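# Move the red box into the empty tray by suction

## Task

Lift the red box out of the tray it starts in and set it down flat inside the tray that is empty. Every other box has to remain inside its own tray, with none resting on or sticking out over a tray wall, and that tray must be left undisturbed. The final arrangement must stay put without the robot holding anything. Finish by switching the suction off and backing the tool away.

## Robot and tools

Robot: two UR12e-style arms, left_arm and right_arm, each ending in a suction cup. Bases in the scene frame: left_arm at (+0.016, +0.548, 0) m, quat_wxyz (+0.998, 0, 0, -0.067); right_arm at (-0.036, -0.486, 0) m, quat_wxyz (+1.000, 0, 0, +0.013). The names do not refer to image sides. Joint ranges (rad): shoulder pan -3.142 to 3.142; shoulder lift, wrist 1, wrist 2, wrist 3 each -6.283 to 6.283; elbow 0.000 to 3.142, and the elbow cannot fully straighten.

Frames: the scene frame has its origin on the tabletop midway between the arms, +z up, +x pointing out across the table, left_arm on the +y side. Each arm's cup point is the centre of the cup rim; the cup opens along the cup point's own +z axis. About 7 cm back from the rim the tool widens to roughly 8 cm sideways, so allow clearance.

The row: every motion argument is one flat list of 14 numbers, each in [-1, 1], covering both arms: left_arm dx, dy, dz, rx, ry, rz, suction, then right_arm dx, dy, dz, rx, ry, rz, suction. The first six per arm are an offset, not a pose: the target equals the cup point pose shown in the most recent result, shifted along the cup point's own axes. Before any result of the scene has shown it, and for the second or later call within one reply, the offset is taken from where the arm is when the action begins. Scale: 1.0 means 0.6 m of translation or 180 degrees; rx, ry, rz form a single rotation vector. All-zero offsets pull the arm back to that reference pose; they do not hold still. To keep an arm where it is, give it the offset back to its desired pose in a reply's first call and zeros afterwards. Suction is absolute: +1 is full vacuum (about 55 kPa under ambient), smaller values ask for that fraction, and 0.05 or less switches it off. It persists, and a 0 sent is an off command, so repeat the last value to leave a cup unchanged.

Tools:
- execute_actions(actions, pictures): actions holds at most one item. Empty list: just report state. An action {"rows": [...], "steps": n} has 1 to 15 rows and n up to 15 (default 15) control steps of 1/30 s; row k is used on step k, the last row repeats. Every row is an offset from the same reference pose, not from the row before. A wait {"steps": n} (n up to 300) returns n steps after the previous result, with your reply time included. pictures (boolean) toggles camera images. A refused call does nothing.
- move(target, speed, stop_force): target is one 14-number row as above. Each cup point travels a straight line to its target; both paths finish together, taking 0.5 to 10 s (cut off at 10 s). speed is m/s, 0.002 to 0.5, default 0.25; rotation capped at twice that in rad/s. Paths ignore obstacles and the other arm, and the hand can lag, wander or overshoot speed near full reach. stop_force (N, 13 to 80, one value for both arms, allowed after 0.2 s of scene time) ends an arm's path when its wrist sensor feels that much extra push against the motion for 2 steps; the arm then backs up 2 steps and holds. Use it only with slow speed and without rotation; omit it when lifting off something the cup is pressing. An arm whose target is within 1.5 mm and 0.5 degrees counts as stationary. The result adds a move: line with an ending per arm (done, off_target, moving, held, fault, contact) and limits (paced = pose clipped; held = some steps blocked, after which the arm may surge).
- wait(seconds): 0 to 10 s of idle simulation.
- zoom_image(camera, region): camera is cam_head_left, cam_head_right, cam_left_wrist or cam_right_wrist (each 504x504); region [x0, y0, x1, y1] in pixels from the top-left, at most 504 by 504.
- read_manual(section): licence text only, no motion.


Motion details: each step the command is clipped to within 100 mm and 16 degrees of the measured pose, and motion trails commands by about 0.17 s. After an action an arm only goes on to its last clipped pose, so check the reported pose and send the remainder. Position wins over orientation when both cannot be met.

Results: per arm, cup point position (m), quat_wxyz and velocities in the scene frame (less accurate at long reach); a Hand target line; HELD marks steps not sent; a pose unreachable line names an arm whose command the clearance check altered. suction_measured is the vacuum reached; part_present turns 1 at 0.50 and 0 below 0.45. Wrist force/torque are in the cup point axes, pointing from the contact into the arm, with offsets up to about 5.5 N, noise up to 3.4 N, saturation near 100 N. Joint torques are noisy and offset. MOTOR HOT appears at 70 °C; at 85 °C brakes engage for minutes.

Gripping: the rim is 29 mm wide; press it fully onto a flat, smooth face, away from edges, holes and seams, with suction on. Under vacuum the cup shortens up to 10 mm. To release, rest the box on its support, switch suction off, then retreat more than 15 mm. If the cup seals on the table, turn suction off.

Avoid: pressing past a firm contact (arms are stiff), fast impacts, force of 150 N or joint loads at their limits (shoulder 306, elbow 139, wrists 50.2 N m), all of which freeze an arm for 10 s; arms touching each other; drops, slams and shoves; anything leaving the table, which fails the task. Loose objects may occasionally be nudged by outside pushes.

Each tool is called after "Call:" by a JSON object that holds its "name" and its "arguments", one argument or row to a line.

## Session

Call:
{"name": "execute_actions", "arguments": {
  "actions": []
}}

Scene clock: 0.00 s of 4800.00 s.
left_arm: end_effector_position=(+0.6398, +0.4647, +0.2268) suction_measured=0.00 part_present=0 end_effector_quat_wxyz=(-0.000, -0.193, +0.981, -0.000) end_effector_velocity=(-0.001, +0.000, -0.001) end_effector_angular_velocity=(+0.001, +0.002, +0.000) | right_arm: end_effector_position=(+0.5934, -0.4690, +0.2279) suction_measured=0.00 part_present=0 end_effector_quat_wxyz=(+0.001, +0.245, +0.970, +0.000) end_effector_velocity=(+0.000, +0.000, +0.000) end_effector_angular_velocity=(+0.001, -0.002, +0.001)
Joint positions: left_arm=[-0.279 -1.555  2.144 -2.159 -1.571  2.339] | right_arm=[-0.279 -1.556  2.143 -2.159 -1.57  -2.9  ]
Joint velocities: left_arm=[ 0.    -0.     0.001  0.001 -0.    -0.   ] | right_arm=[ 0.     0.     0.    -0.001  0.001 -0.001]
Joint torques (N m, as the arm reports them, + toward a larger angle): no reading
Motor temperatures (°C, as the motors report them): left_arm=[26 28 27 30 30 32] | right_arm=[25 26 29 37 33 31]
Wrist force (N, on the end effector, along its own x y z axes, offset not removed): no reading
Wrist torque (N m, same axes, about the end effector's origin, offset not removed): no reading
Hand target (left_arm): +0.640, +0.465, +0.227; -0.000, -0.193, +0.981, -0.000
Hand target (right_arm): +0.593, -0.469, +0.228; +0.001, +0.245, +0.970, +0.000

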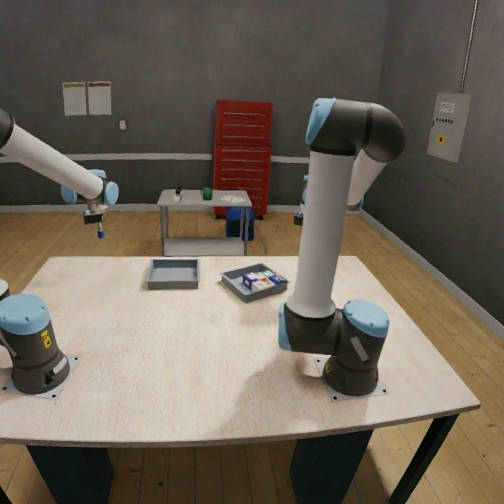

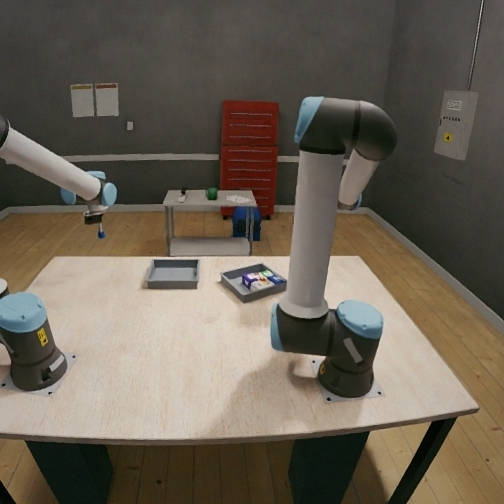

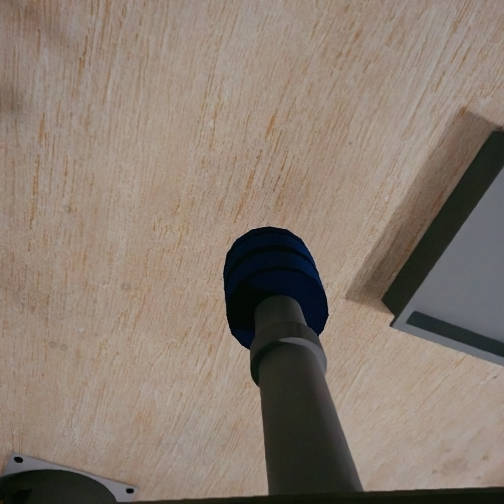

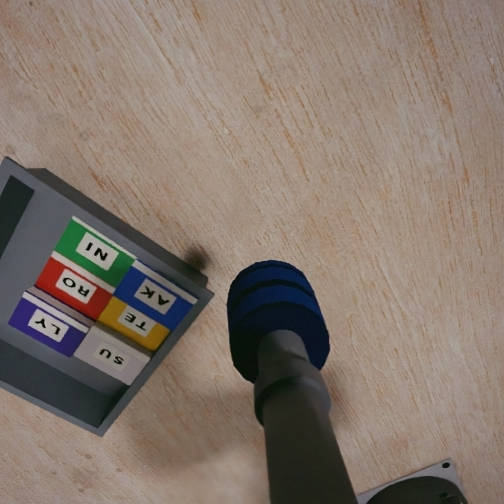

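Call:
{"name": "move", "arguments": {
  "target": [-0.16,0.39,-0.1,0,0,0,0,0.153,0.31,0.12,0,0,0,0]
}}

Scene clock: 10.27 s of 4800.00 s.
left_arm: end_effector_position=(+0.6396, +0.7175, +0.2868) suction_measured=0.00 part_present=0 end_effector_quat_wxyz=(-0.000, -0.193, +0.981, -0.000) end_effector_velocity=(-0.000, +0.002, -0.000) end_effector_angular_velocity=(-0.000, +0.002, -0.001) | right_arm: end_effector_position=(+0.6013, -0.2617, +0.1560) suction_measured=0.00 part_present=0 end_effector_quat_wxyz=(+0.000, +0.245, +0.970, +0.000) end_effector_velocity=(+0.001, +0.001, -0.001) end_effector_angular_velocity=(-0.002, -0.000, +0.000)
Joint positions: left_arm=[ 0.127 -1.583  2.051 -2.038 -1.571  2.744] | right_arm=[ 0.052 -1.398  2.124 -2.298 -1.57  -2.569]
Joint velocities: left_arm=[ 0.004  0.002 -0.002  0.002 -0.     0.004] | right_arm=[ 0.003  0.003 -0.001 -0.001 -0.002  0.002]
Joint torques (N m, as the arm reports them, + toward a larger angle): left_arm=[ 19.64 -25.66 -47.54  -2.11  -2.02   2.81] | right_arm=[ 17.42 -40.06 -37.55  -6.02  -3.02   2.73]
Motor temperatures (°C, as the motors report them): left_arm=[26 28 27 30 30 32] | right_arm=[25 26 29 37 33 31]
Wrist force (N, on the end effector, along its own x y z axes, offset not removed): left_arm=[-4.1 -1.9 0.5] | right_arm=[-2.3 1.0 -0.4]
Wrist torque (N m, same axes, about the end effector's origin, offset not removed): left_arm=[-0.08 0.73 -0.20] | right_arm=[0.26 0.39 -0.02]
Hand target (left_arm): +0.640, +0.718, +0.287; -0.000, -0.193, +0.981, -0.000
Hand target (right_arm): +0.601, -0.262, +0.156; +0.000, +0.245, +0.970, +0.000
Off the commanded pose (left_arm): 0.000 m, 0 deg.
Off the commanded pose (right_arm): 0.000 m, 0 deg.
After step 90, 5.57 s passed at rest.
move: done

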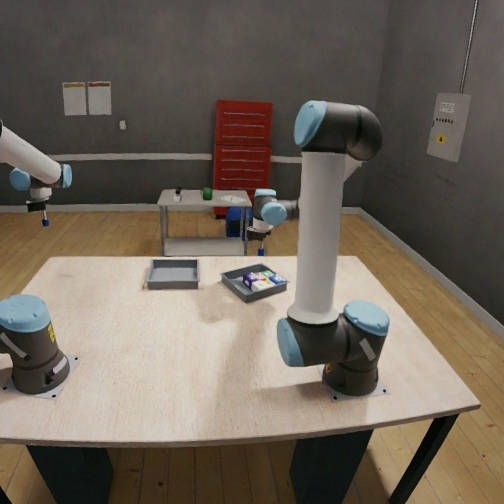

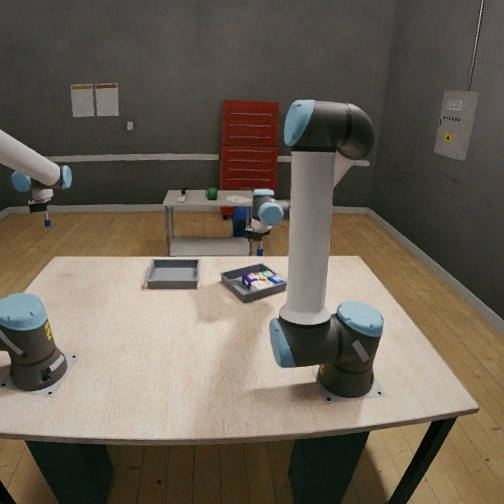

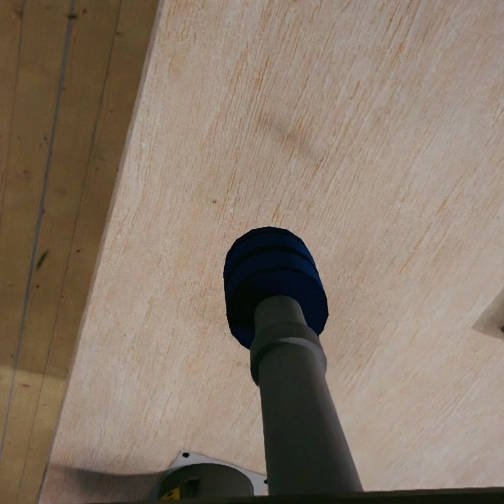

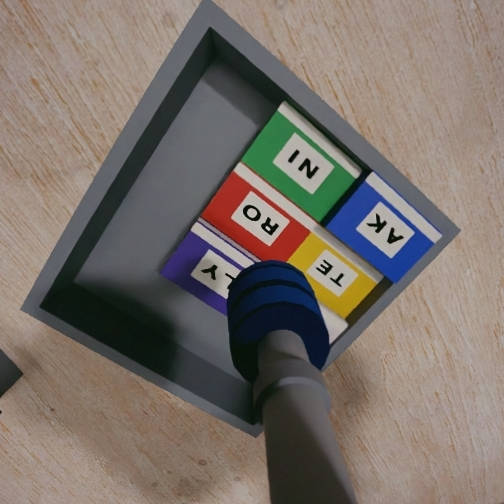

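Call:
{"name": "move", "arguments": {
  "target": [0,0,0,0,0,0,0,0,0.01,0.12,0,0,0,0],
  "speed": 0.1
}}

Scene clock: 18.13 s of 4800.00 s.
left_arm: end_effector_position=(+0.6396, +0.7175, +0.2868) suction_measured=0.00 part_present=0 end_effector_quat_wxyz=(-0.000, -0.193, +0.981, -0.000) end_effector_velocity=(-0.001, +0.000, -0.000) end_effector_angular_velocity=(+0.000, +0.001, +0.000) | right_arm: end_effector_position=(+0.6042, -0.2565, +0.0842) suction_measured=0.00 part_present=0 end_effector_quat_wxyz=(+0.000, +0.245, +0.970, +0.000) end_effector_velocity=(+0.001, +0.001, -0.002) end_effector_angular_velocity=(+0.001, -0.001, -0.001)
Joint positions: left_arm=[ 0.127 -1.583  2.051 -2.038 -1.571  2.744] | right_arm=[ 0.059 -1.292  2.162 -2.441 -1.57  -2.562]
Joint velocities: left_arm=[ 0.    -0.001  0.     0.002  0.    -0.   ] | right_arm=[ 0.001  0.004  0.001 -0.005  0.001  0.002]
Joint torques (N m, as the arm reports them, + toward a larger angle): left_arm=[-16.25 -58.82 -31.08  -5.67   2.81  -3.06] | right_arm=[ 18.05 -42.22 -18.55  -6.24   0.04   3.01]
Motor temperatures (°C, as the motors report them): left_arm=[26 28 27 30 30 32] | right_arm=[25 26 29 37 33 31]
Wrist force (N, on the end effector, along its own x y z axes, offset not removed): left_arm=[-4.4 0.1 -0.8] | right_arm=[-3.5 2.2 -0.3]
Wrist torque (N m, same axes, about the end effector's origin, offset not removed): left_arm=[0.17 0.89 -0.24] | right_arm=[0.38 0.50 -0.08]
Hand target (left_arm): +0.640, +0.718, +0.287; -0.000, -0.193, +0.981, -0.000
Hand target (right_arm): +0.604, -0.256, +0.084; +0.000, +0.245, +0.970, +0.000
Off the commanded pose (left_arm): 0.000 m, 0 deg.
Off the commanded pose (right_arm): 0.000 m, 0 deg.
After step 90, 3.63 s passed at rest.
move: done

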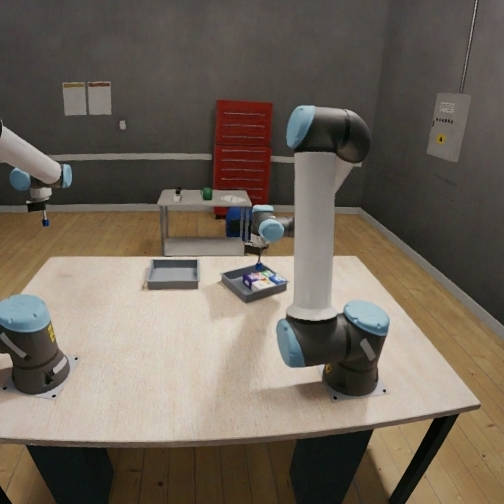

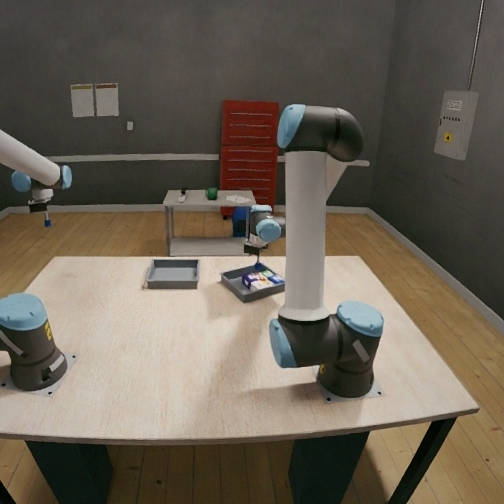

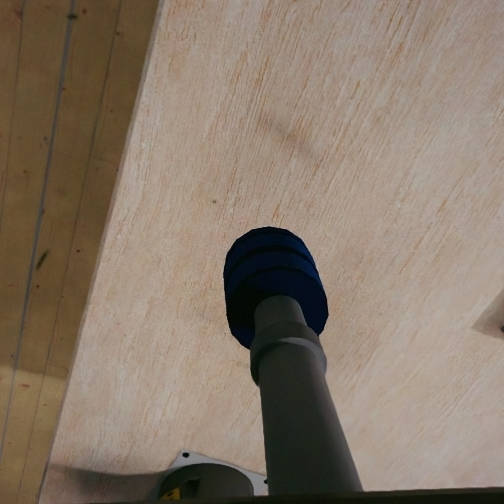

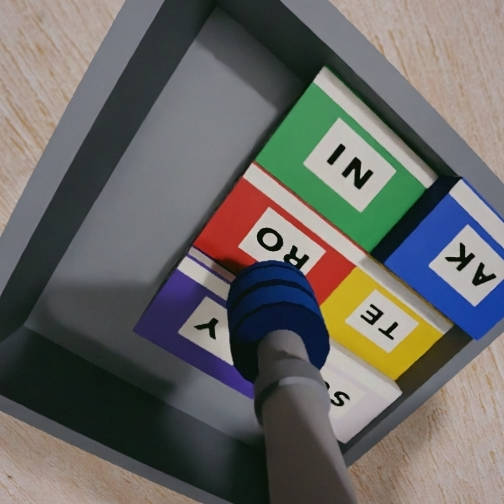

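Call:
{"name": "move", "arguments": {
  "target": [0,0,0,0,0,0,0,0,-0.005,0.04,0,0,0,0],
  "speed": 0.04
}}

Scene clock: 31.30 s of 4800.00 s.
left_arm: end_effector_position=(+0.6396, +0.7175, +0.2868) suction_measured=0.00 part_present=0 end_effector_quat_wxyz=(-0.000, -0.193, +0.981, -0.000) end_effector_velocity=(-0.001, +0.000, +0.000) end_effector_angular_velocity=(+0.000, +0.000, +0.000) | right_arm: end_effector_position=(+0.6027, -0.2591, +0.0604) suction_measured=0.00 part_present=0 end_effector_quat_wxyz=(+0.000, +0.245, +0.970, +0.000) end_effector_velocity=(+0.000, -0.000, -0.002) end_effector_angular_velocity=(+0.001, -0.000, -0.001)
Joint positions: left_arm=[ 0.127 -1.583  2.051 -2.038 -1.571  2.744] | right_arm=[ 0.056 -1.259  2.178 -2.491 -1.57  -2.565]
Joint velocities: left_arm=[ 0.    -0.001  0.001  0.     0.    -0.   ] | right_arm=[-0.001  0.003  0.001 -0.005  0.001  0.001]
Joint torques (N m, as the arm reports them, + toward a larger angle): left_arm=[-13.9  -55.88 -32.44  -5.49   1.12  -2.7 ] | right_arm=[-16.21 -42.58 -20.88  -6.93   1.71  -1.88]
Motor temperatures (°C, as the motors report them): left_arm=[26 28 27 30 30 32] | right_arm=[25 26 29 37 33 31]
Wrist force (N, on the end effector, along its own x y z axes, offset not removed): left_arm=[-3.0 -0.3 -0.2] | right_arm=[-1.4 2.0 -0.7]
Wrist torque (N m, same axes, about the end effector's origin, offset not removed): left_arm=[0.19 0.63 -0.23] | right_arm=[0.36 0.19 -0.09]
Hand target (left_arm): +0.640, +0.718, +0.287; -0.000, -0.193, +0.981, -0.000
Hand target (right_arm): +0.603, -0.259, +0.060; +0.000, +0.245, +0.970, +0.000
Off the commanded pose (left_arm): 0.000 m, 0 deg.
Off the commanded pose (right_arm): 0.000 m, 0 deg.
After step 90, 9.17 s passed at rest.
move: done

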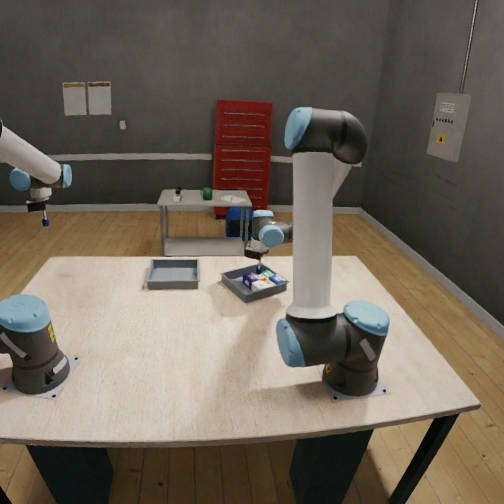

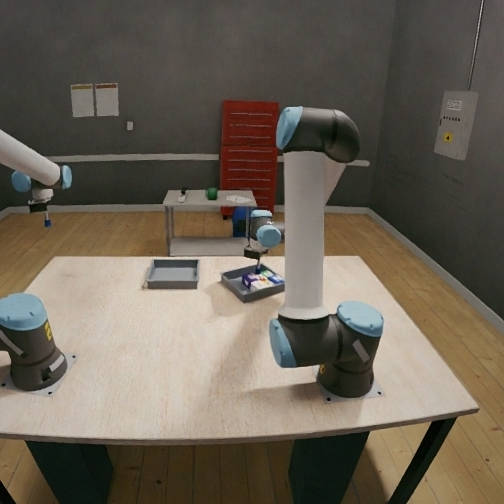

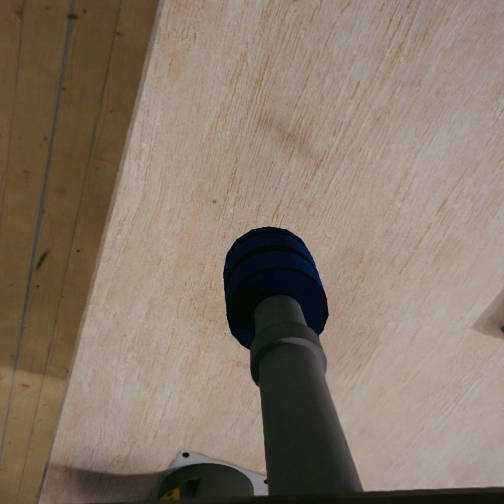

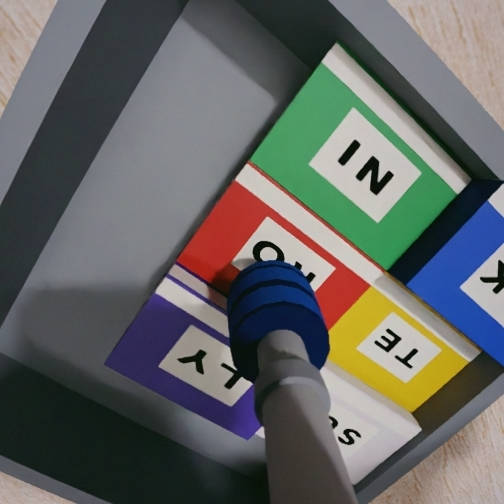

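Call:
{"name": "move", "arguments": {
  "target": [0,0,0,0,0,0,0,0,0,0.07,0,0,0,1],
  "speed": 0.01,
  "stop_force": 13
}}

Call:
{"name": "move", "arguments": {
  "target": [0,0,0,0,0,0,0,0,0,-0.03,0,0,0,1],
  "speed": 0.02
}}

Scene clock: 43.50 s of 4800.00 s.
left_arm: end_effector_position=(+0.6396, +0.7175, +0.2868) suction_measured=0.00 part_present=0 end_effector_quat_wxyz=(-0.000, -0.193, +0.981, -0.000) end_effector_velocity=(+0.000, +0.000, +0.001) end_effector_angular_velocity=(+0.000, -0.001, +0.000) | right_arm: end_effector_position=(+0.6028, -0.2591, +0.0279) suction_measured=0.89 part_present=1 end_effector_quat_wxyz=(+0.001, +0.245, +0.970, +0.000) end_effector_velocity=(-0.001, +0.000, +0.002) end_effector_angular_velocity=(+0.000, +0.004, +0.001)
Joint positions: left_arm=[ 0.127 -1.583  2.051 -2.038 -1.571  2.744] | right_arm=[ 0.056 -1.206  2.191 -2.557 -1.57  -2.565]
Joint velocities: left_arm=[ 0.    -0.    -0.001 -0.     0.     0.   ] | right_arm=[ 0.    -0.004  0.     0.008  0.001 -0.001]
Joint torques (N m, as the arm reports them, + toward a larger angle): left_arm=[ -6.95 -49.73 -37.4   -5.09   1.8   -2.16] | right_arm=[ 10.75 -42.64 -20.38   1.45   1.31   3.09]
Motor temperatures (°C, as the motors report them): left_arm=[26 28 27 30 31 32] | right_arm=[25 26 29 37 33 31]
Wrist force (N, on the end effector, along its own x y z axes, offset not removed): left_arm=[-2.3 -0.8 0.9] | right_arm=[6.6 -1.8 -43.9]
Wrist torque (N m, same axes, about the end effector's origin, offset not removed): left_arm=[0.13 0.45 -0.22] | right_arm=[0.40 0.39 0.00]
Hand target (left_arm): +0.640, +0.718, +0.287; -0.000, -0.193, +0.981, -0.000
Hand target (right_arm): +0.603, -0.259, +0.028; +0.000, +0.245, +0.970, +0.000
Off the commanded pose (left_arm): 0.000 m, 0 deg.
Off the commanded pose (right_arm): 0.009 m, 0 deg.
After step 90, 5.57 s passed at rest.
move: contact (right_arm)

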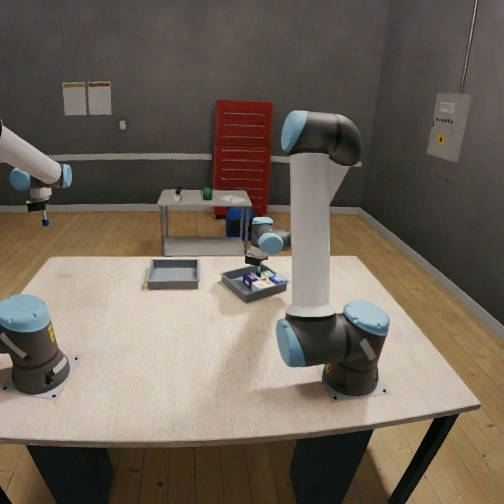

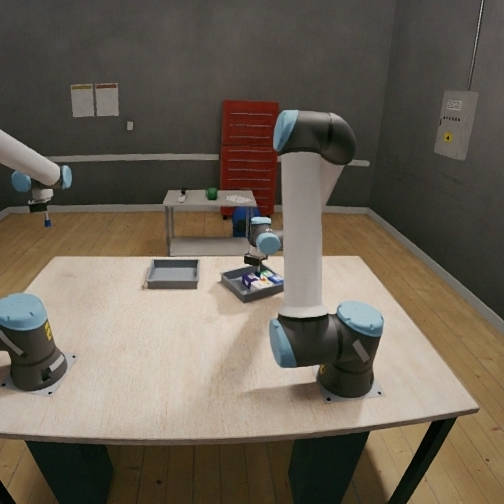

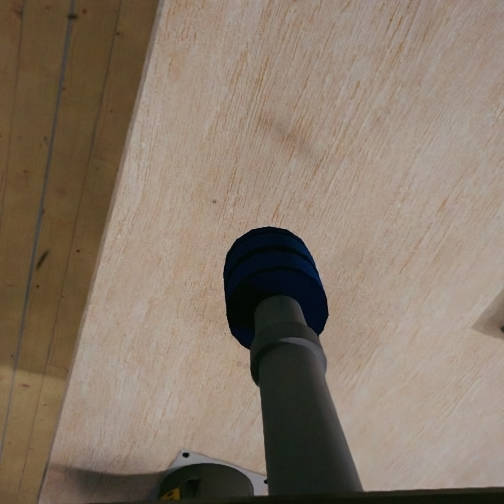

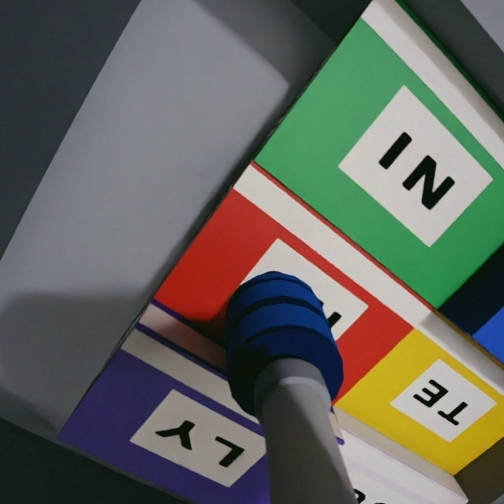

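Scene clock: 44.70 s of 4800.00 s.
left_arm: end_effector_position=(+0.6396, +0.7175, +0.2868) suction_measured=0.00 part_present=0 end_effector_quat_wxyz=(-0.000, -0.193, +0.981, -0.000) end_effector_velocity=(+0.001, +0.000, +0.001) end_effector_angular_velocity=(-0.000, -0.002, +0.000) | right_arm: end_effector_position=(+0.6028, -0.2591, +0.0456) suction_measured=0.89 part_present=1 end_effector_quat_wxyz=(+0.001, +0.245, +0.970, +0.000) end_effector_velocity=(-0.000, -0.000, +0.003) end_effector_angular_velocity=(-0.000, +0.000, -0.000)
Joint positions: left_arm=[ 0.127 -1.583  2.051 -2.038 -1.571  2.744] | right_arm=[ 0.056 -1.235  2.184 -2.521 -1.57  -2.565]
Joint velocities: left_arm=[ 0.    -0.    -0.001 -0.    -0.     0.   ] | right_arm=[-0.    -0.005 -0.001  0.006 -0.    -0.   ]
Joint torques (N m, as the arm reports them, + toward a larger angle): left_arm=[ -4.14 -49.85 -37.53  -4.91   2.11  -1.97] | right_arm=[ 10.4  -66.42 -33.6    1.15   0.95   3.18]
Motor temperatures (°C, as the motors report them): left_arm=[26 28 27 30 31 32] | right_arm=[25 26 29 37 33 31]
Wrist force (N, on the end effector, along its own x y z axes, offset not removed): left_arm=[-3.1 -2.7 -1.5] | right_arm=[-4.1 4.8 0.9]
Wrist torque (N m, same axes, about the end effector's origin, offset not removed): left_arm=[-0.21 0.61 -0.20] | right_arm=[0.80 0.61 -0.08]
Hand target (left_arm): +0.640, +0.718, +0.287; -0.000, -0.193, +0.981, -0.000
Hand target (right_arm): +0.603, -0.259, +0.046; +0.001, +0.245, +0.970, +0.000
Off the commanded pose (left_arm): 0.000 m, 0 deg.
Off the commanded pose (right_arm): 0.000 m, 0 deg.
move: done

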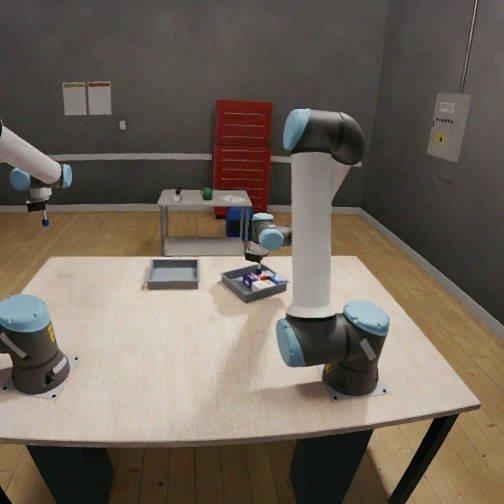

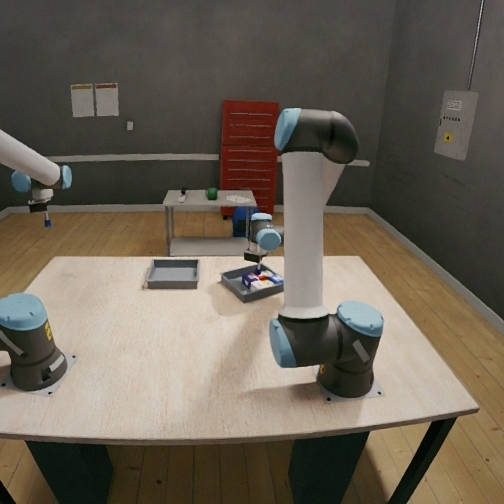

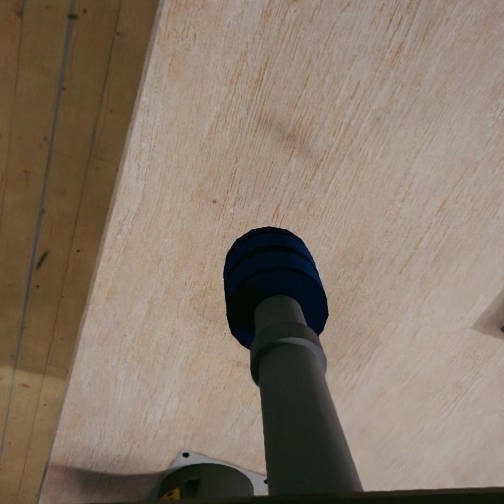

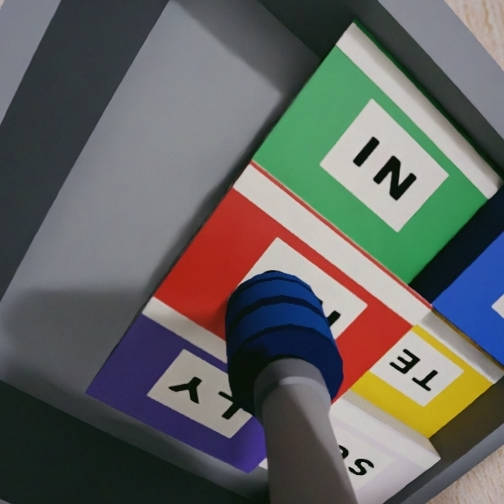

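Call:
{"name": "move", "arguments": {
  "target": [0,0,0,0,0,0,0,0,0,-0.2,0,0,0,1],
  "speed": 0.06
}}

Call:
{"name": "move", "arguments": {
  "target": [0,0,0,0,0,0,0,0.19,0.61,0,0,0,0,1],
  "speed": 0.2
}}

Scene clock: 59.70 s of 4800.00 s.
left_arm: end_effector_position=(+0.6396, +0.7175, +0.2868) suction_measured=0.00 part_present=0 end_effector_quat_wxyz=(-0.000, -0.193, +0.981, -0.000) end_effector_velocity=(-0.000, +0.000, +0.000) end_effector_angular_velocity=(-0.000, -0.000, +0.000) | right_arm: end_effector_position=(+0.6027, -0.2591, +0.1654) suction_measured=0.89 part_present=1 end_effector_quat_wxyz=(+0.001, +0.245, +0.970, +0.000) end_effector_velocity=(-0.000, +0.000, +0.002) end_effector_angular_velocity=(+0.001, +0.002, +0.000)
Joint positions: left_arm=[ 0.127 -1.583  2.051 -2.038 -1.571  2.744] | right_arm=[ 0.056 -1.407  2.113 -2.278 -1.57  -2.565]
Joint velocities: left_arm=[ 0.    -0.001  0.001  0.    -0.    -0.   ] | right_arm=[-0.    -0.003 -0.002  0.007  0.001 -0.   ]
Joint torques (N m, as the arm reports them, + toward a larger angle): left_arm=[ -5.83 -48.53 -37.21  -5.18   1.79  -1.99] | right_arm=[ 12.33 -66.75 -40.5   -1.     1.58   1.77]
Motor temperatures (°C, as the motors report them): left_arm=[26 28 27 30 31 32] | right_arm=[25 26 29 37 33 31]
Wrist force (N, on the end effector, along its own x y z axes, offset not removed): left_arm=[-3.7 0.2 1.1] | right_arm=[-2.9 1.4 1.6]
Wrist torque (N m, same axes, about the end effector's origin, offset not removed): left_arm=[0.19 0.67 -0.25] | right_arm=[0.31 0.42 -0.03]
Hand target (left_arm): +0.640, +0.718, +0.287; -0.000, -0.193, +0.981, -0.000
Hand target (right_arm): +0.603, -0.259, +0.166; +0.001, +0.245, +0.970, +0.000
Off the commanded pose (left_arm): 0.000 m, 0 deg.
Off the commanded pose (right_arm): 0.000 m, 0 deg.
After step 90, 9.57 s passed at rest.
move: done

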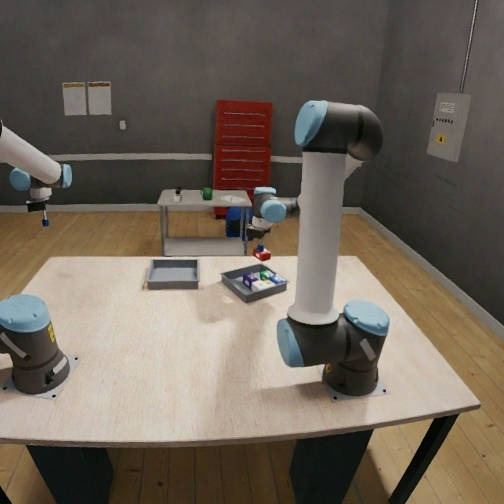

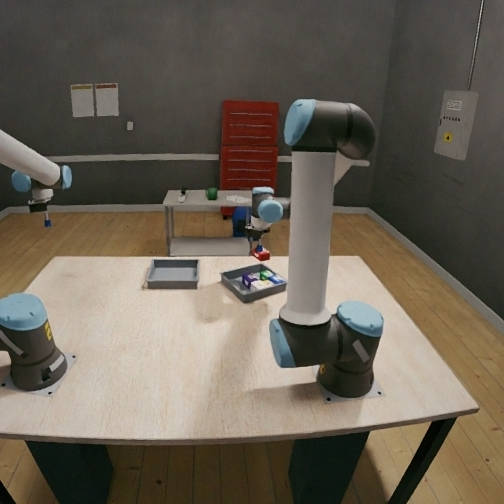

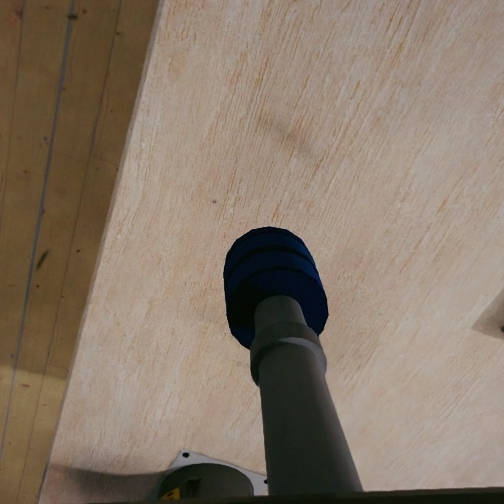

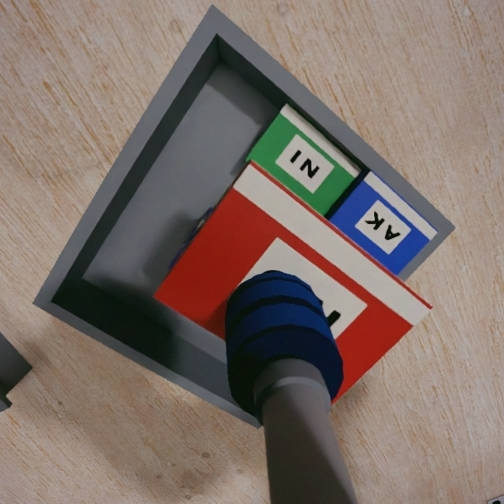

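Scene clock: 62.23 s of 4800.00 s.
left_arm: end_effector_position=(+0.6396, +0.7175, +0.2868) suction_measured=0.00 part_present=0 end_effector_quat_wxyz=(-0.000, -0.193, +0.981, -0.000) end_effector_velocity=(+0.000, +0.000, -0.000) end_effector_angular_velocity=(+0.000, -0.001, +0.000) | right_arm: end_effector_position=(+0.6765, +0.1169, +0.1654) suction_measured=0.89 part_present=1 end_effector_quat_wxyz=(+0.000, +0.245, +0.970, +0.001) end_effector_velocity=(+0.001, +0.002, +0.000) end_effector_angular_velocity=(-0.001, -0.000, +0.000)
Joint positions: left_arm=[ 0.127 -1.583  2.051 -2.038 -1.571  2.744] | right_arm=[ 0.489 -1.044  1.589 -2.117 -1.571 -2.132]
Joint velocities: left_arm=[ 0.     0.001  0.    -0.002  0.    -0.   ] | right_arm=[ 0.002  0.003 -0.005  0.002 -0.001  0.002]
Joint torques (N m, as the arm reports them, + toward a larger angle): left_arm=[ -6.76 -50.27 -37.76  -5.     2.    -2.36] | right_arm=[ 20.68 -79.2  -43.83  -1.76  -3.06   2.81]
Motor temperatures (°C, as the motors report them): left_arm=[26 28 27 30 31 32] | right_arm=[25 26 29 37 33 31]
Wrist force (N, on the end effector, along its own x y z axes, offset not removed): left_arm=[-2.9 -1.0 -0.9] | right_arm=[-4.3 2.2 1.2]
Wrist torque (N m, same axes, about the end effector's origin, offset not removed): left_arm=[0.02 0.53 -0.25] | right_arm=[0.46 0.52 -0.07]
Hand target (left_arm): +0.640, +0.718, +0.287; -0.000, -0.193, +0.981, -0.000
Hand target (right_arm): +0.677, +0.117, +0.165; +0.000, +0.245, +0.970, +0.001
Off the commanded pose (left_arm): 0.000 m, 0 deg.
Off the commanded pose (right_arm): 0.000 m, 0 deg.
move: done

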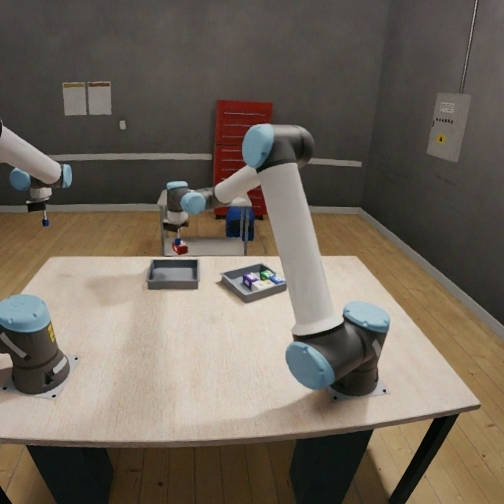

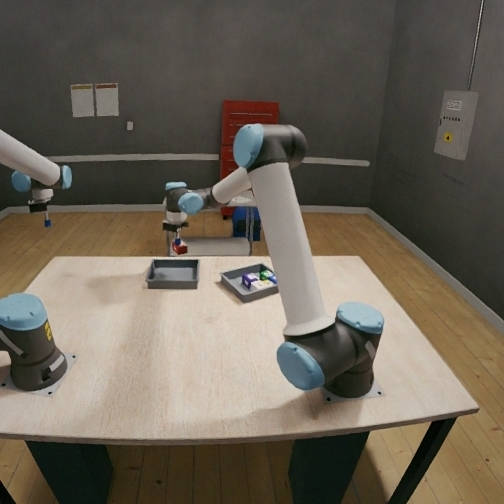

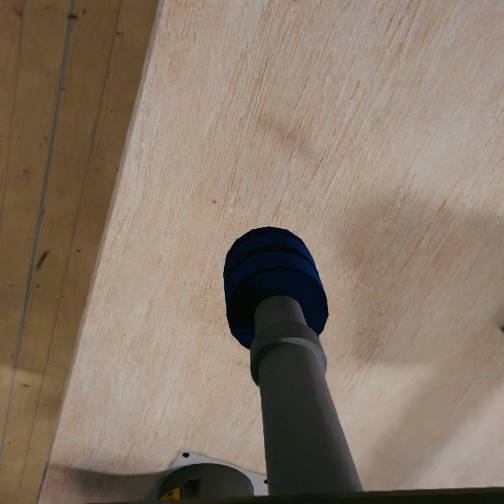

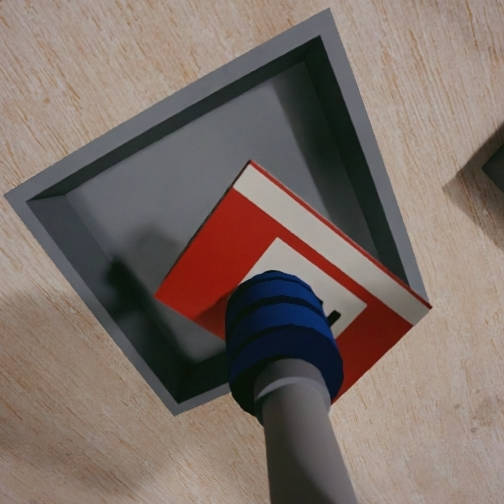

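Call:
{"name": "move", "arguments": {
  "target": [0,0,0,0,0,0,0,0.005,0.045,0.19,0,0,0,1],
  "speed": 0.06
}}

Scene clock: 68.90 s of 4800.00 s.
left_arm: end_effector_position=(+0.6396, +0.7175, +0.2868) suction_measured=0.00 part_present=0 end_effector_quat_wxyz=(-0.000, -0.193, +0.981, -0.000) end_effector_velocity=(-0.000, +0.000, -0.000) end_effector_angular_velocity=(+0.000, -0.000, +0.000) | right_arm: end_effector_position=(+0.6868, +0.1421, +0.0516) suction_measured=0.89 part_present=1 end_effector_quat_wxyz=(+0.000, +0.245, +0.970, +0.001) end_effector_velocity=(+0.000, +0.000, -0.002) end_effector_angular_velocity=(-0.000, +0.000, -0.001)
Joint positions: left_arm=[ 0.127 -1.583  2.051 -2.038 -1.571  2.744] | right_arm=[ 0.507 -0.904  1.59  -2.257 -1.571 -2.114]
Joint velocities: left_arm=[ 0.    -0.     0.001 -0.001  0.     0.   ] | right_arm=[ 0.     0.003 -0.001 -0.002 -0.     0.001]
Joint torques (N m, as the arm reports them, + toward a larger angle): left_arm=[ -4.4  -48.51 -36.34  -5.6    2.1   -2.46] | right_arm=[ 16.96 -78.02 -39.7   -7.49  -0.77   3.28]
Motor temperatures (°C, as the motors report them): left_arm=[26 28 27 30 31 32] | right_arm=[25 26 29 37 33 31]
Wrist force (N, on the end effector, along its own x y z axes, offset not removed): left_arm=[-4.4 -1.8 0.5] | right_arm=[-2.8 3.0 2.7]
Wrist torque (N m, same axes, about the end effector's origin, offset not removed): left_arm=[-0.09 0.85 -0.19] | right_arm=[0.60 0.39 -0.11]
Hand target (left_arm): +0.640, +0.718, +0.287; -0.000, -0.193, +0.981, -0.000
Hand target (right_arm): +0.687, +0.142, +0.051; +0.000, +0.245, +0.970, +0.001
Off the commanded pose (left_arm): 0.000 m, 0 deg.
Off the commanded pose (right_arm): 0.000 m, 0 deg.
After step 90, 1.27 s passed at rest.
move: done

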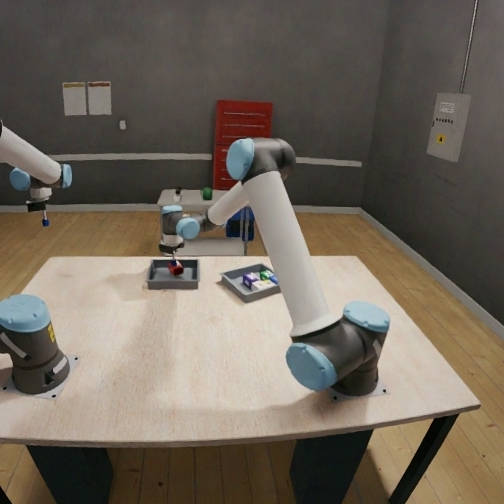

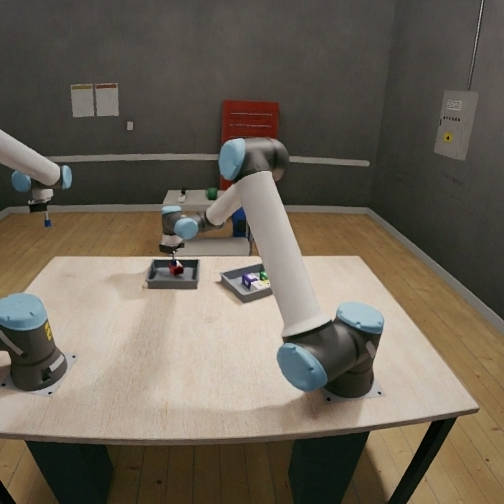

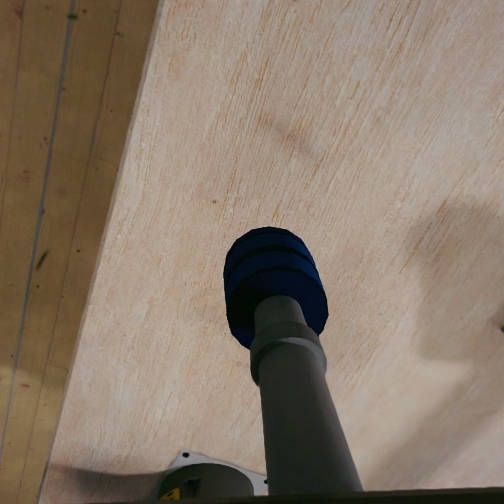

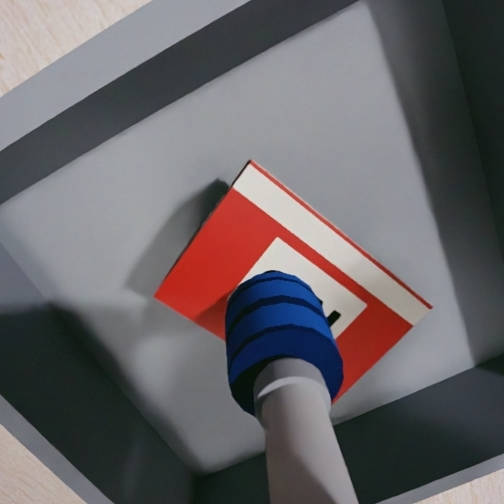

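Call:
{"name": "move", "arguments": {
  "target": [0,0,0,0,0,0,0,0,0,0.05,0,0,0,1],
  "speed": 0.008,
  "stop_force": 13
}}

Call:
{"name": "execute_actions", "arguments": {
  "actions": [
    {"rows":[[0,0,0,0,0,0,0,0,0,0,0,0,0,0]],"steps":15}
  ],
  "pictures": false
}}

Call:
{"name": "move", "arguments": {
  "target": [0,0,0,0,0,0,0,0,0,-0.25,0,0,0,0],
  "speed": 0.1
}}

Scene clock: 78.30 s of 4800.00 s.
left_arm: end_effector_position=(+0.6396, +0.7175, +0.2868) suction_measured=0.00 part_present=0 end_effector_quat_wxyz=(-0.000, -0.193, +0.981, -0.000) end_effector_velocity=(-0.000, +0.000, -0.000) end_effector_angular_velocity=(-0.000, +0.001, +0.000) | right_arm: end_effector_position=(+0.6868, +0.1421, +0.0287) suction_measured=0.89 part_present=1 end_effector_quat_wxyz=(+0.000, +0.245, +0.970, +0.001) end_effector_velocity=(-0.001, -0.001, +0.001) end_effector_angular_velocity=(-0.003, +0.005, +0.000)
Joint positions: left_arm=[ 0.127 -1.583  2.051 -2.038 -1.571  2.744] | right_arm=[ 0.507 -0.88   1.597 -2.289 -1.571 -2.114]
Joint velocities: left_arm=[ 0.    -0.     0.     0.001 -0.    -0.   ] | right_arm=[-0.    -0.002  0.     0.007 -0.    -0.   ]
Joint torques (N m, as the arm reports them, + toward a larger angle): left_arm=[ -6.08 -49.   -36.54  -4.93   1.99  -2.51] | right_arm=[-11.15 -76.66 -22.73   0.7    1.62  -2.29]
Motor temperatures (°C, as the motors report them): left_arm=[26 28 27 30 31 32] | right_arm=[25 26 29 37 33 31]
Wrist force (N, on the end effector, along its own x y z axes, offset not removed): left_arm=[-2.3 0.4 -1.2] | right_arm=[2.0 -8.4 -25.2]
Wrist torque (N m, same axes, about the end effector's origin, offset not removed): left_arm=[0.20 0.59 -0.14] | right_arm=[-0.09 0.29 -0.08]
Hand target (left_arm): +0.640, +0.718, +0.287; -0.000, -0.193, +0.981, -0.000
Hand target (right_arm): +0.687, +0.142, +0.029; +0.000, +0.245, +0.970, +0.001
Off the commanded pose (left_arm): 0.000 m, 0 deg.
Off the commanded pose (right_arm): 0.007 m, 0 deg.
After step 90, 3.17 s passed at rest.
move: contact (right_arm)

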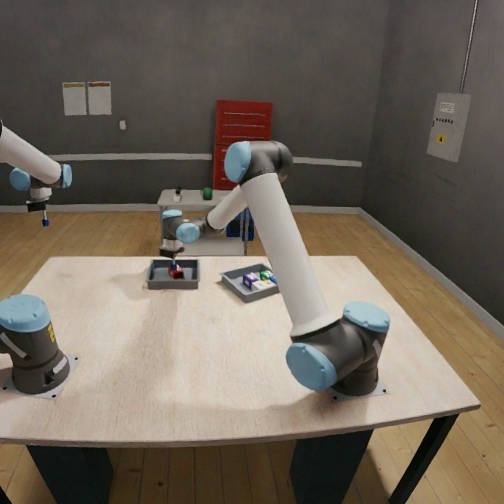

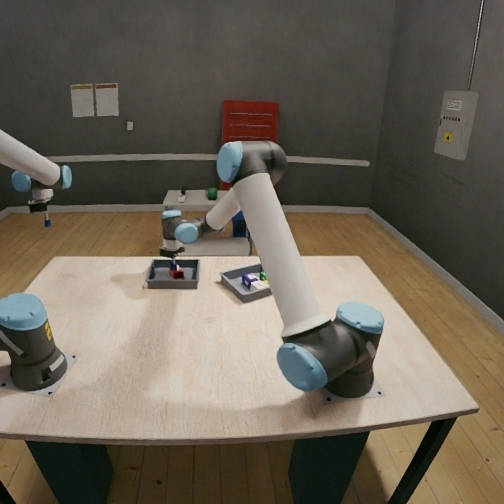

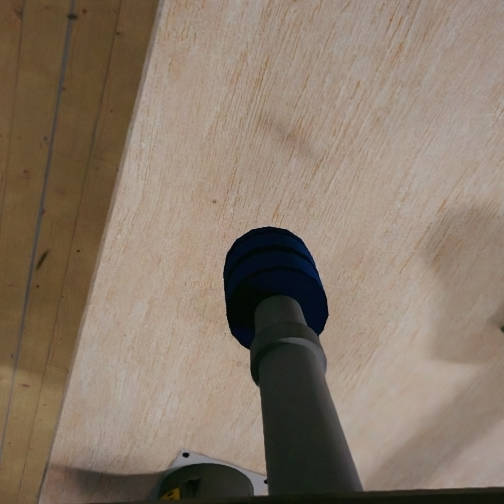

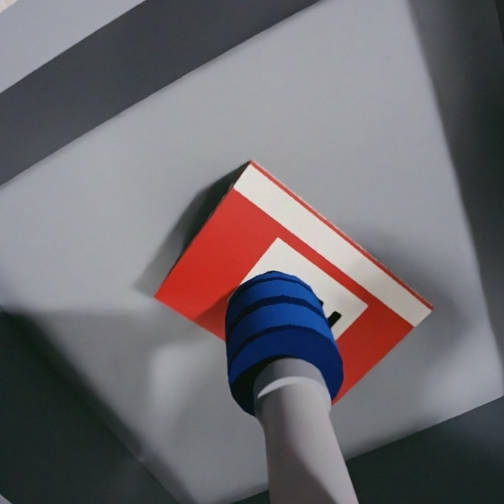

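Scene clock: 78.80 s of 4800.00 s.
left_arm: end_effector_position=(+0.6396, +0.7175, +0.2868) suction_measured=0.00 part_present=0 end_effector_quat_wxyz=(-0.000, -0.193, +0.981, -0.000) end_effector_velocity=(-0.001, -0.000, -0.001) end_effector_angular_velocity=(+0.000, +0.002, -0.000) | right_arm: end_effector_position=(+0.6868, +0.1421, +0.0288) suction_measured=0.00 part_present=0 end_effector_quat_wxyz=(+0.000, +0.245, +0.970, +0.001) end_effector_velocity=(-0.000, +0.000, -0.000) end_effector_angular_velocity=(+0.001, +0.001, -0.000)
Joint positions: left_arm=[ 0.127 -1.583  2.051 -2.038 -1.571  2.744] | right_arm=[ 0.507 -0.88   1.597 -2.289 -1.571 -2.114]
Joint velocities: left_arm=[-0.    -0.     0.001  0.001  0.    -0.   ] | right_arm=[-0.     0.     0.     0.001  0.002  0.   ]
Joint torques (N m, as the arm reports them, + toward a larger angle): left_arm=[ -6.7  -50.69 -37.    -5.35   2.09  -2.47] | right_arm=[-11.39 -53.14 -25.45  -5.34   1.36  -2.28]
Motor temperatures (°C, as the motors report them): left_arm=[26 28 27 30 31 32] | right_arm=[25 26 29 37 33 31]
Wrist force (N, on the end effector, along its own x y z axes, offset not removed): left_arm=[-3.3 0.2 2.0] | right_arm=[1.8 -5.1 -29.4]
Wrist torque (N m, same axes, about the end effector's origin, offset not removed): left_arm=[0.18 0.65 -0.17] | right_arm=[0.48 0.34 -0.01]
Hand target (left_arm): +0.640, +0.718, +0.287; -0.000, -0.193, +0.981, -0.000
Hand target (right_arm): +0.687, +0.142, +0.029; +0.000, +0.245, +0.970, +0.001
Off the commanded pose (left_arm): 0.000 m, 0 deg.
Off the commanded pose (right_arm): 0.000 m, 0 deg.
Steps of this call (steps 1 to 15: all 15 steps of this action). Readings (end_effector_position | what the end effector reports):
1: left_arm (+0.6396, +0.7175, +0.2868) | right_arm (+0.6868, +0.1421, +0.0287) | left_arm suction_measured=0.00 part_present=0 | right_arm suction_measured=0.00 part_present=0
2: left_arm (+0.6396, +0.7175, +0.2868) | right_arm (+0.6868, +0.1421, +0.0288) | left_arm suction_measured=0.00 part_present=0 | right_arm suction_measured=0.00 part_present=0
4: left_arm (+0.6396, +0.7175, +0.2868) | right_arm (+0.6868, +0.1421, +0.0288) | left_arm suction_measured=0.00 part_present=0 | right_arm suction_measured=0.00 part_present=0
8: left_arm (+0.6396, +0.7175, +0.2868) | right_arm (+0.6868, +0.1421, +0.0288) | left_arm suction_measured=0.00 part_present=0 | right_arm suction_measured=0.00 part_present=0
15: the state above

Scene clock: 81.03 s of 4800.00 s.
left_arm: end_effector_position=(+0.6396, +0.7175, +0.2868) suction_measured=0.00 part_present=0 end_effector_quat_wxyz=(-0.000, -0.193, +0.981, -0.000) end_effector_velocity=(-0.000, +0.000, +0.000) end_effector_angular_velocity=(+0.000, +0.001, +0.000) | right_arm: end_effector_position=(+0.6867, +0.1421, +0.1785) suction_measured=0.00 part_present=0 end_effector_quat_wxyz=(+0.000, +0.245, +0.970, +0.001) end_effector_velocity=(-0.000, +0.000, +0.003) end_effector_angular_velocity=(+0.000, +0.000, -0.000)
Joint positions: left_arm=[ 0.127 -1.583  2.051 -2.038 -1.571  2.744] | right_arm=[ 0.507 -1.02   1.524 -2.075 -1.571 -2.114]
Joint velocities: left_arm=[ 0.    -0.    -0.     0.001  0.    -0.   ] | right_arm=[ 0.    -0.002 -0.002  0.004  0.001  0.001]
Joint torques (N m, as the arm reports them, + toward a larger angle): left_arm=[ -5.79 -49.28 -37.54  -4.93   2.08  -2.4 ] | right_arm=[ 18.61 -93.12 -45.94  -0.7    2.8    2.22]
Motor temperatures (°C, as the motors report them): left_arm=[26 28 27 30 31 32] | right_arm=[25 26 29 37 33 31]
Wrist force (N, on the end effector, along its own x y z axes, offset not removed): left_arm=[-3.9 -2.3 -0.4] | right_arm=[-3.5 2.6 -1.4]
Wrist torque (N m, same axes, about the end effector's origin, offset not removed): left_arm=[-0.12 0.73 -0.18] | right_arm=[0.51 0.49 -0.03]
Hand target (left_arm): +0.640, +0.718, +0.287; -0.000, -0.193, +0.981, -0.000
Hand target (right_arm): +0.687, +0.142, +0.179; +0.000, +0.245, +0.970, +0.001
Off the commanded pose (left_arm): 0.000 m, 0 deg.
Off the commanded pose (right_arm): 0.000 m, 0 deg.
move: done

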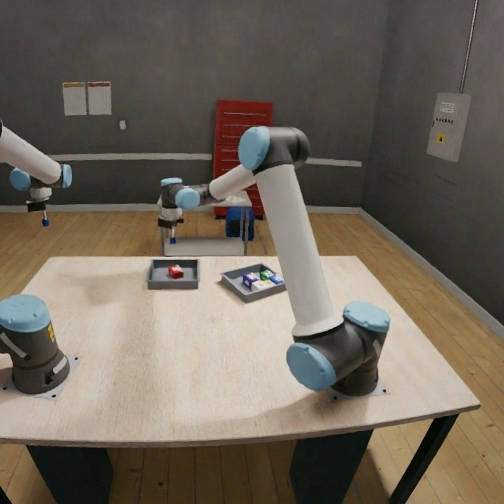

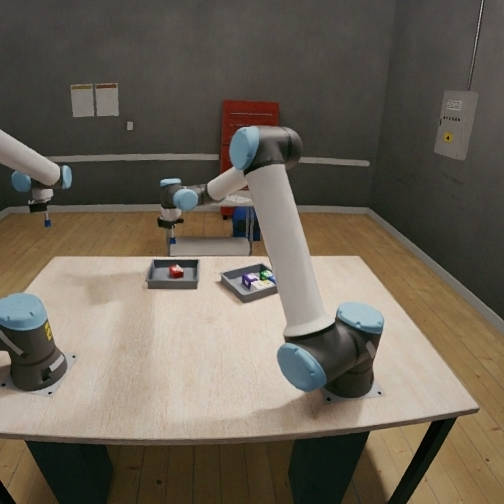

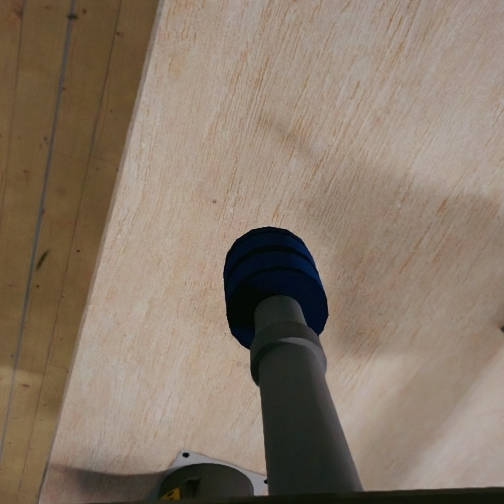

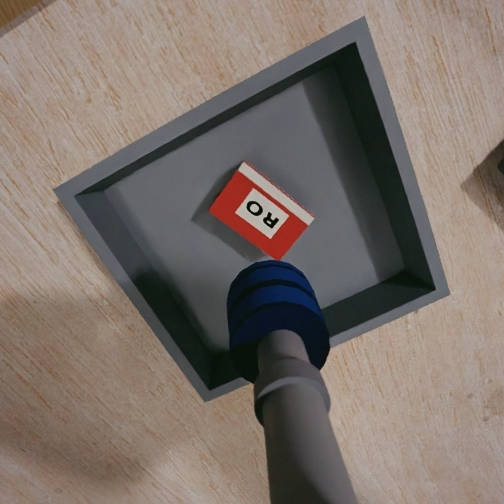

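Call:
{"name": "finished_scene", "arguments": {
  "scene": 2
}}

The scene is finished: the task was done.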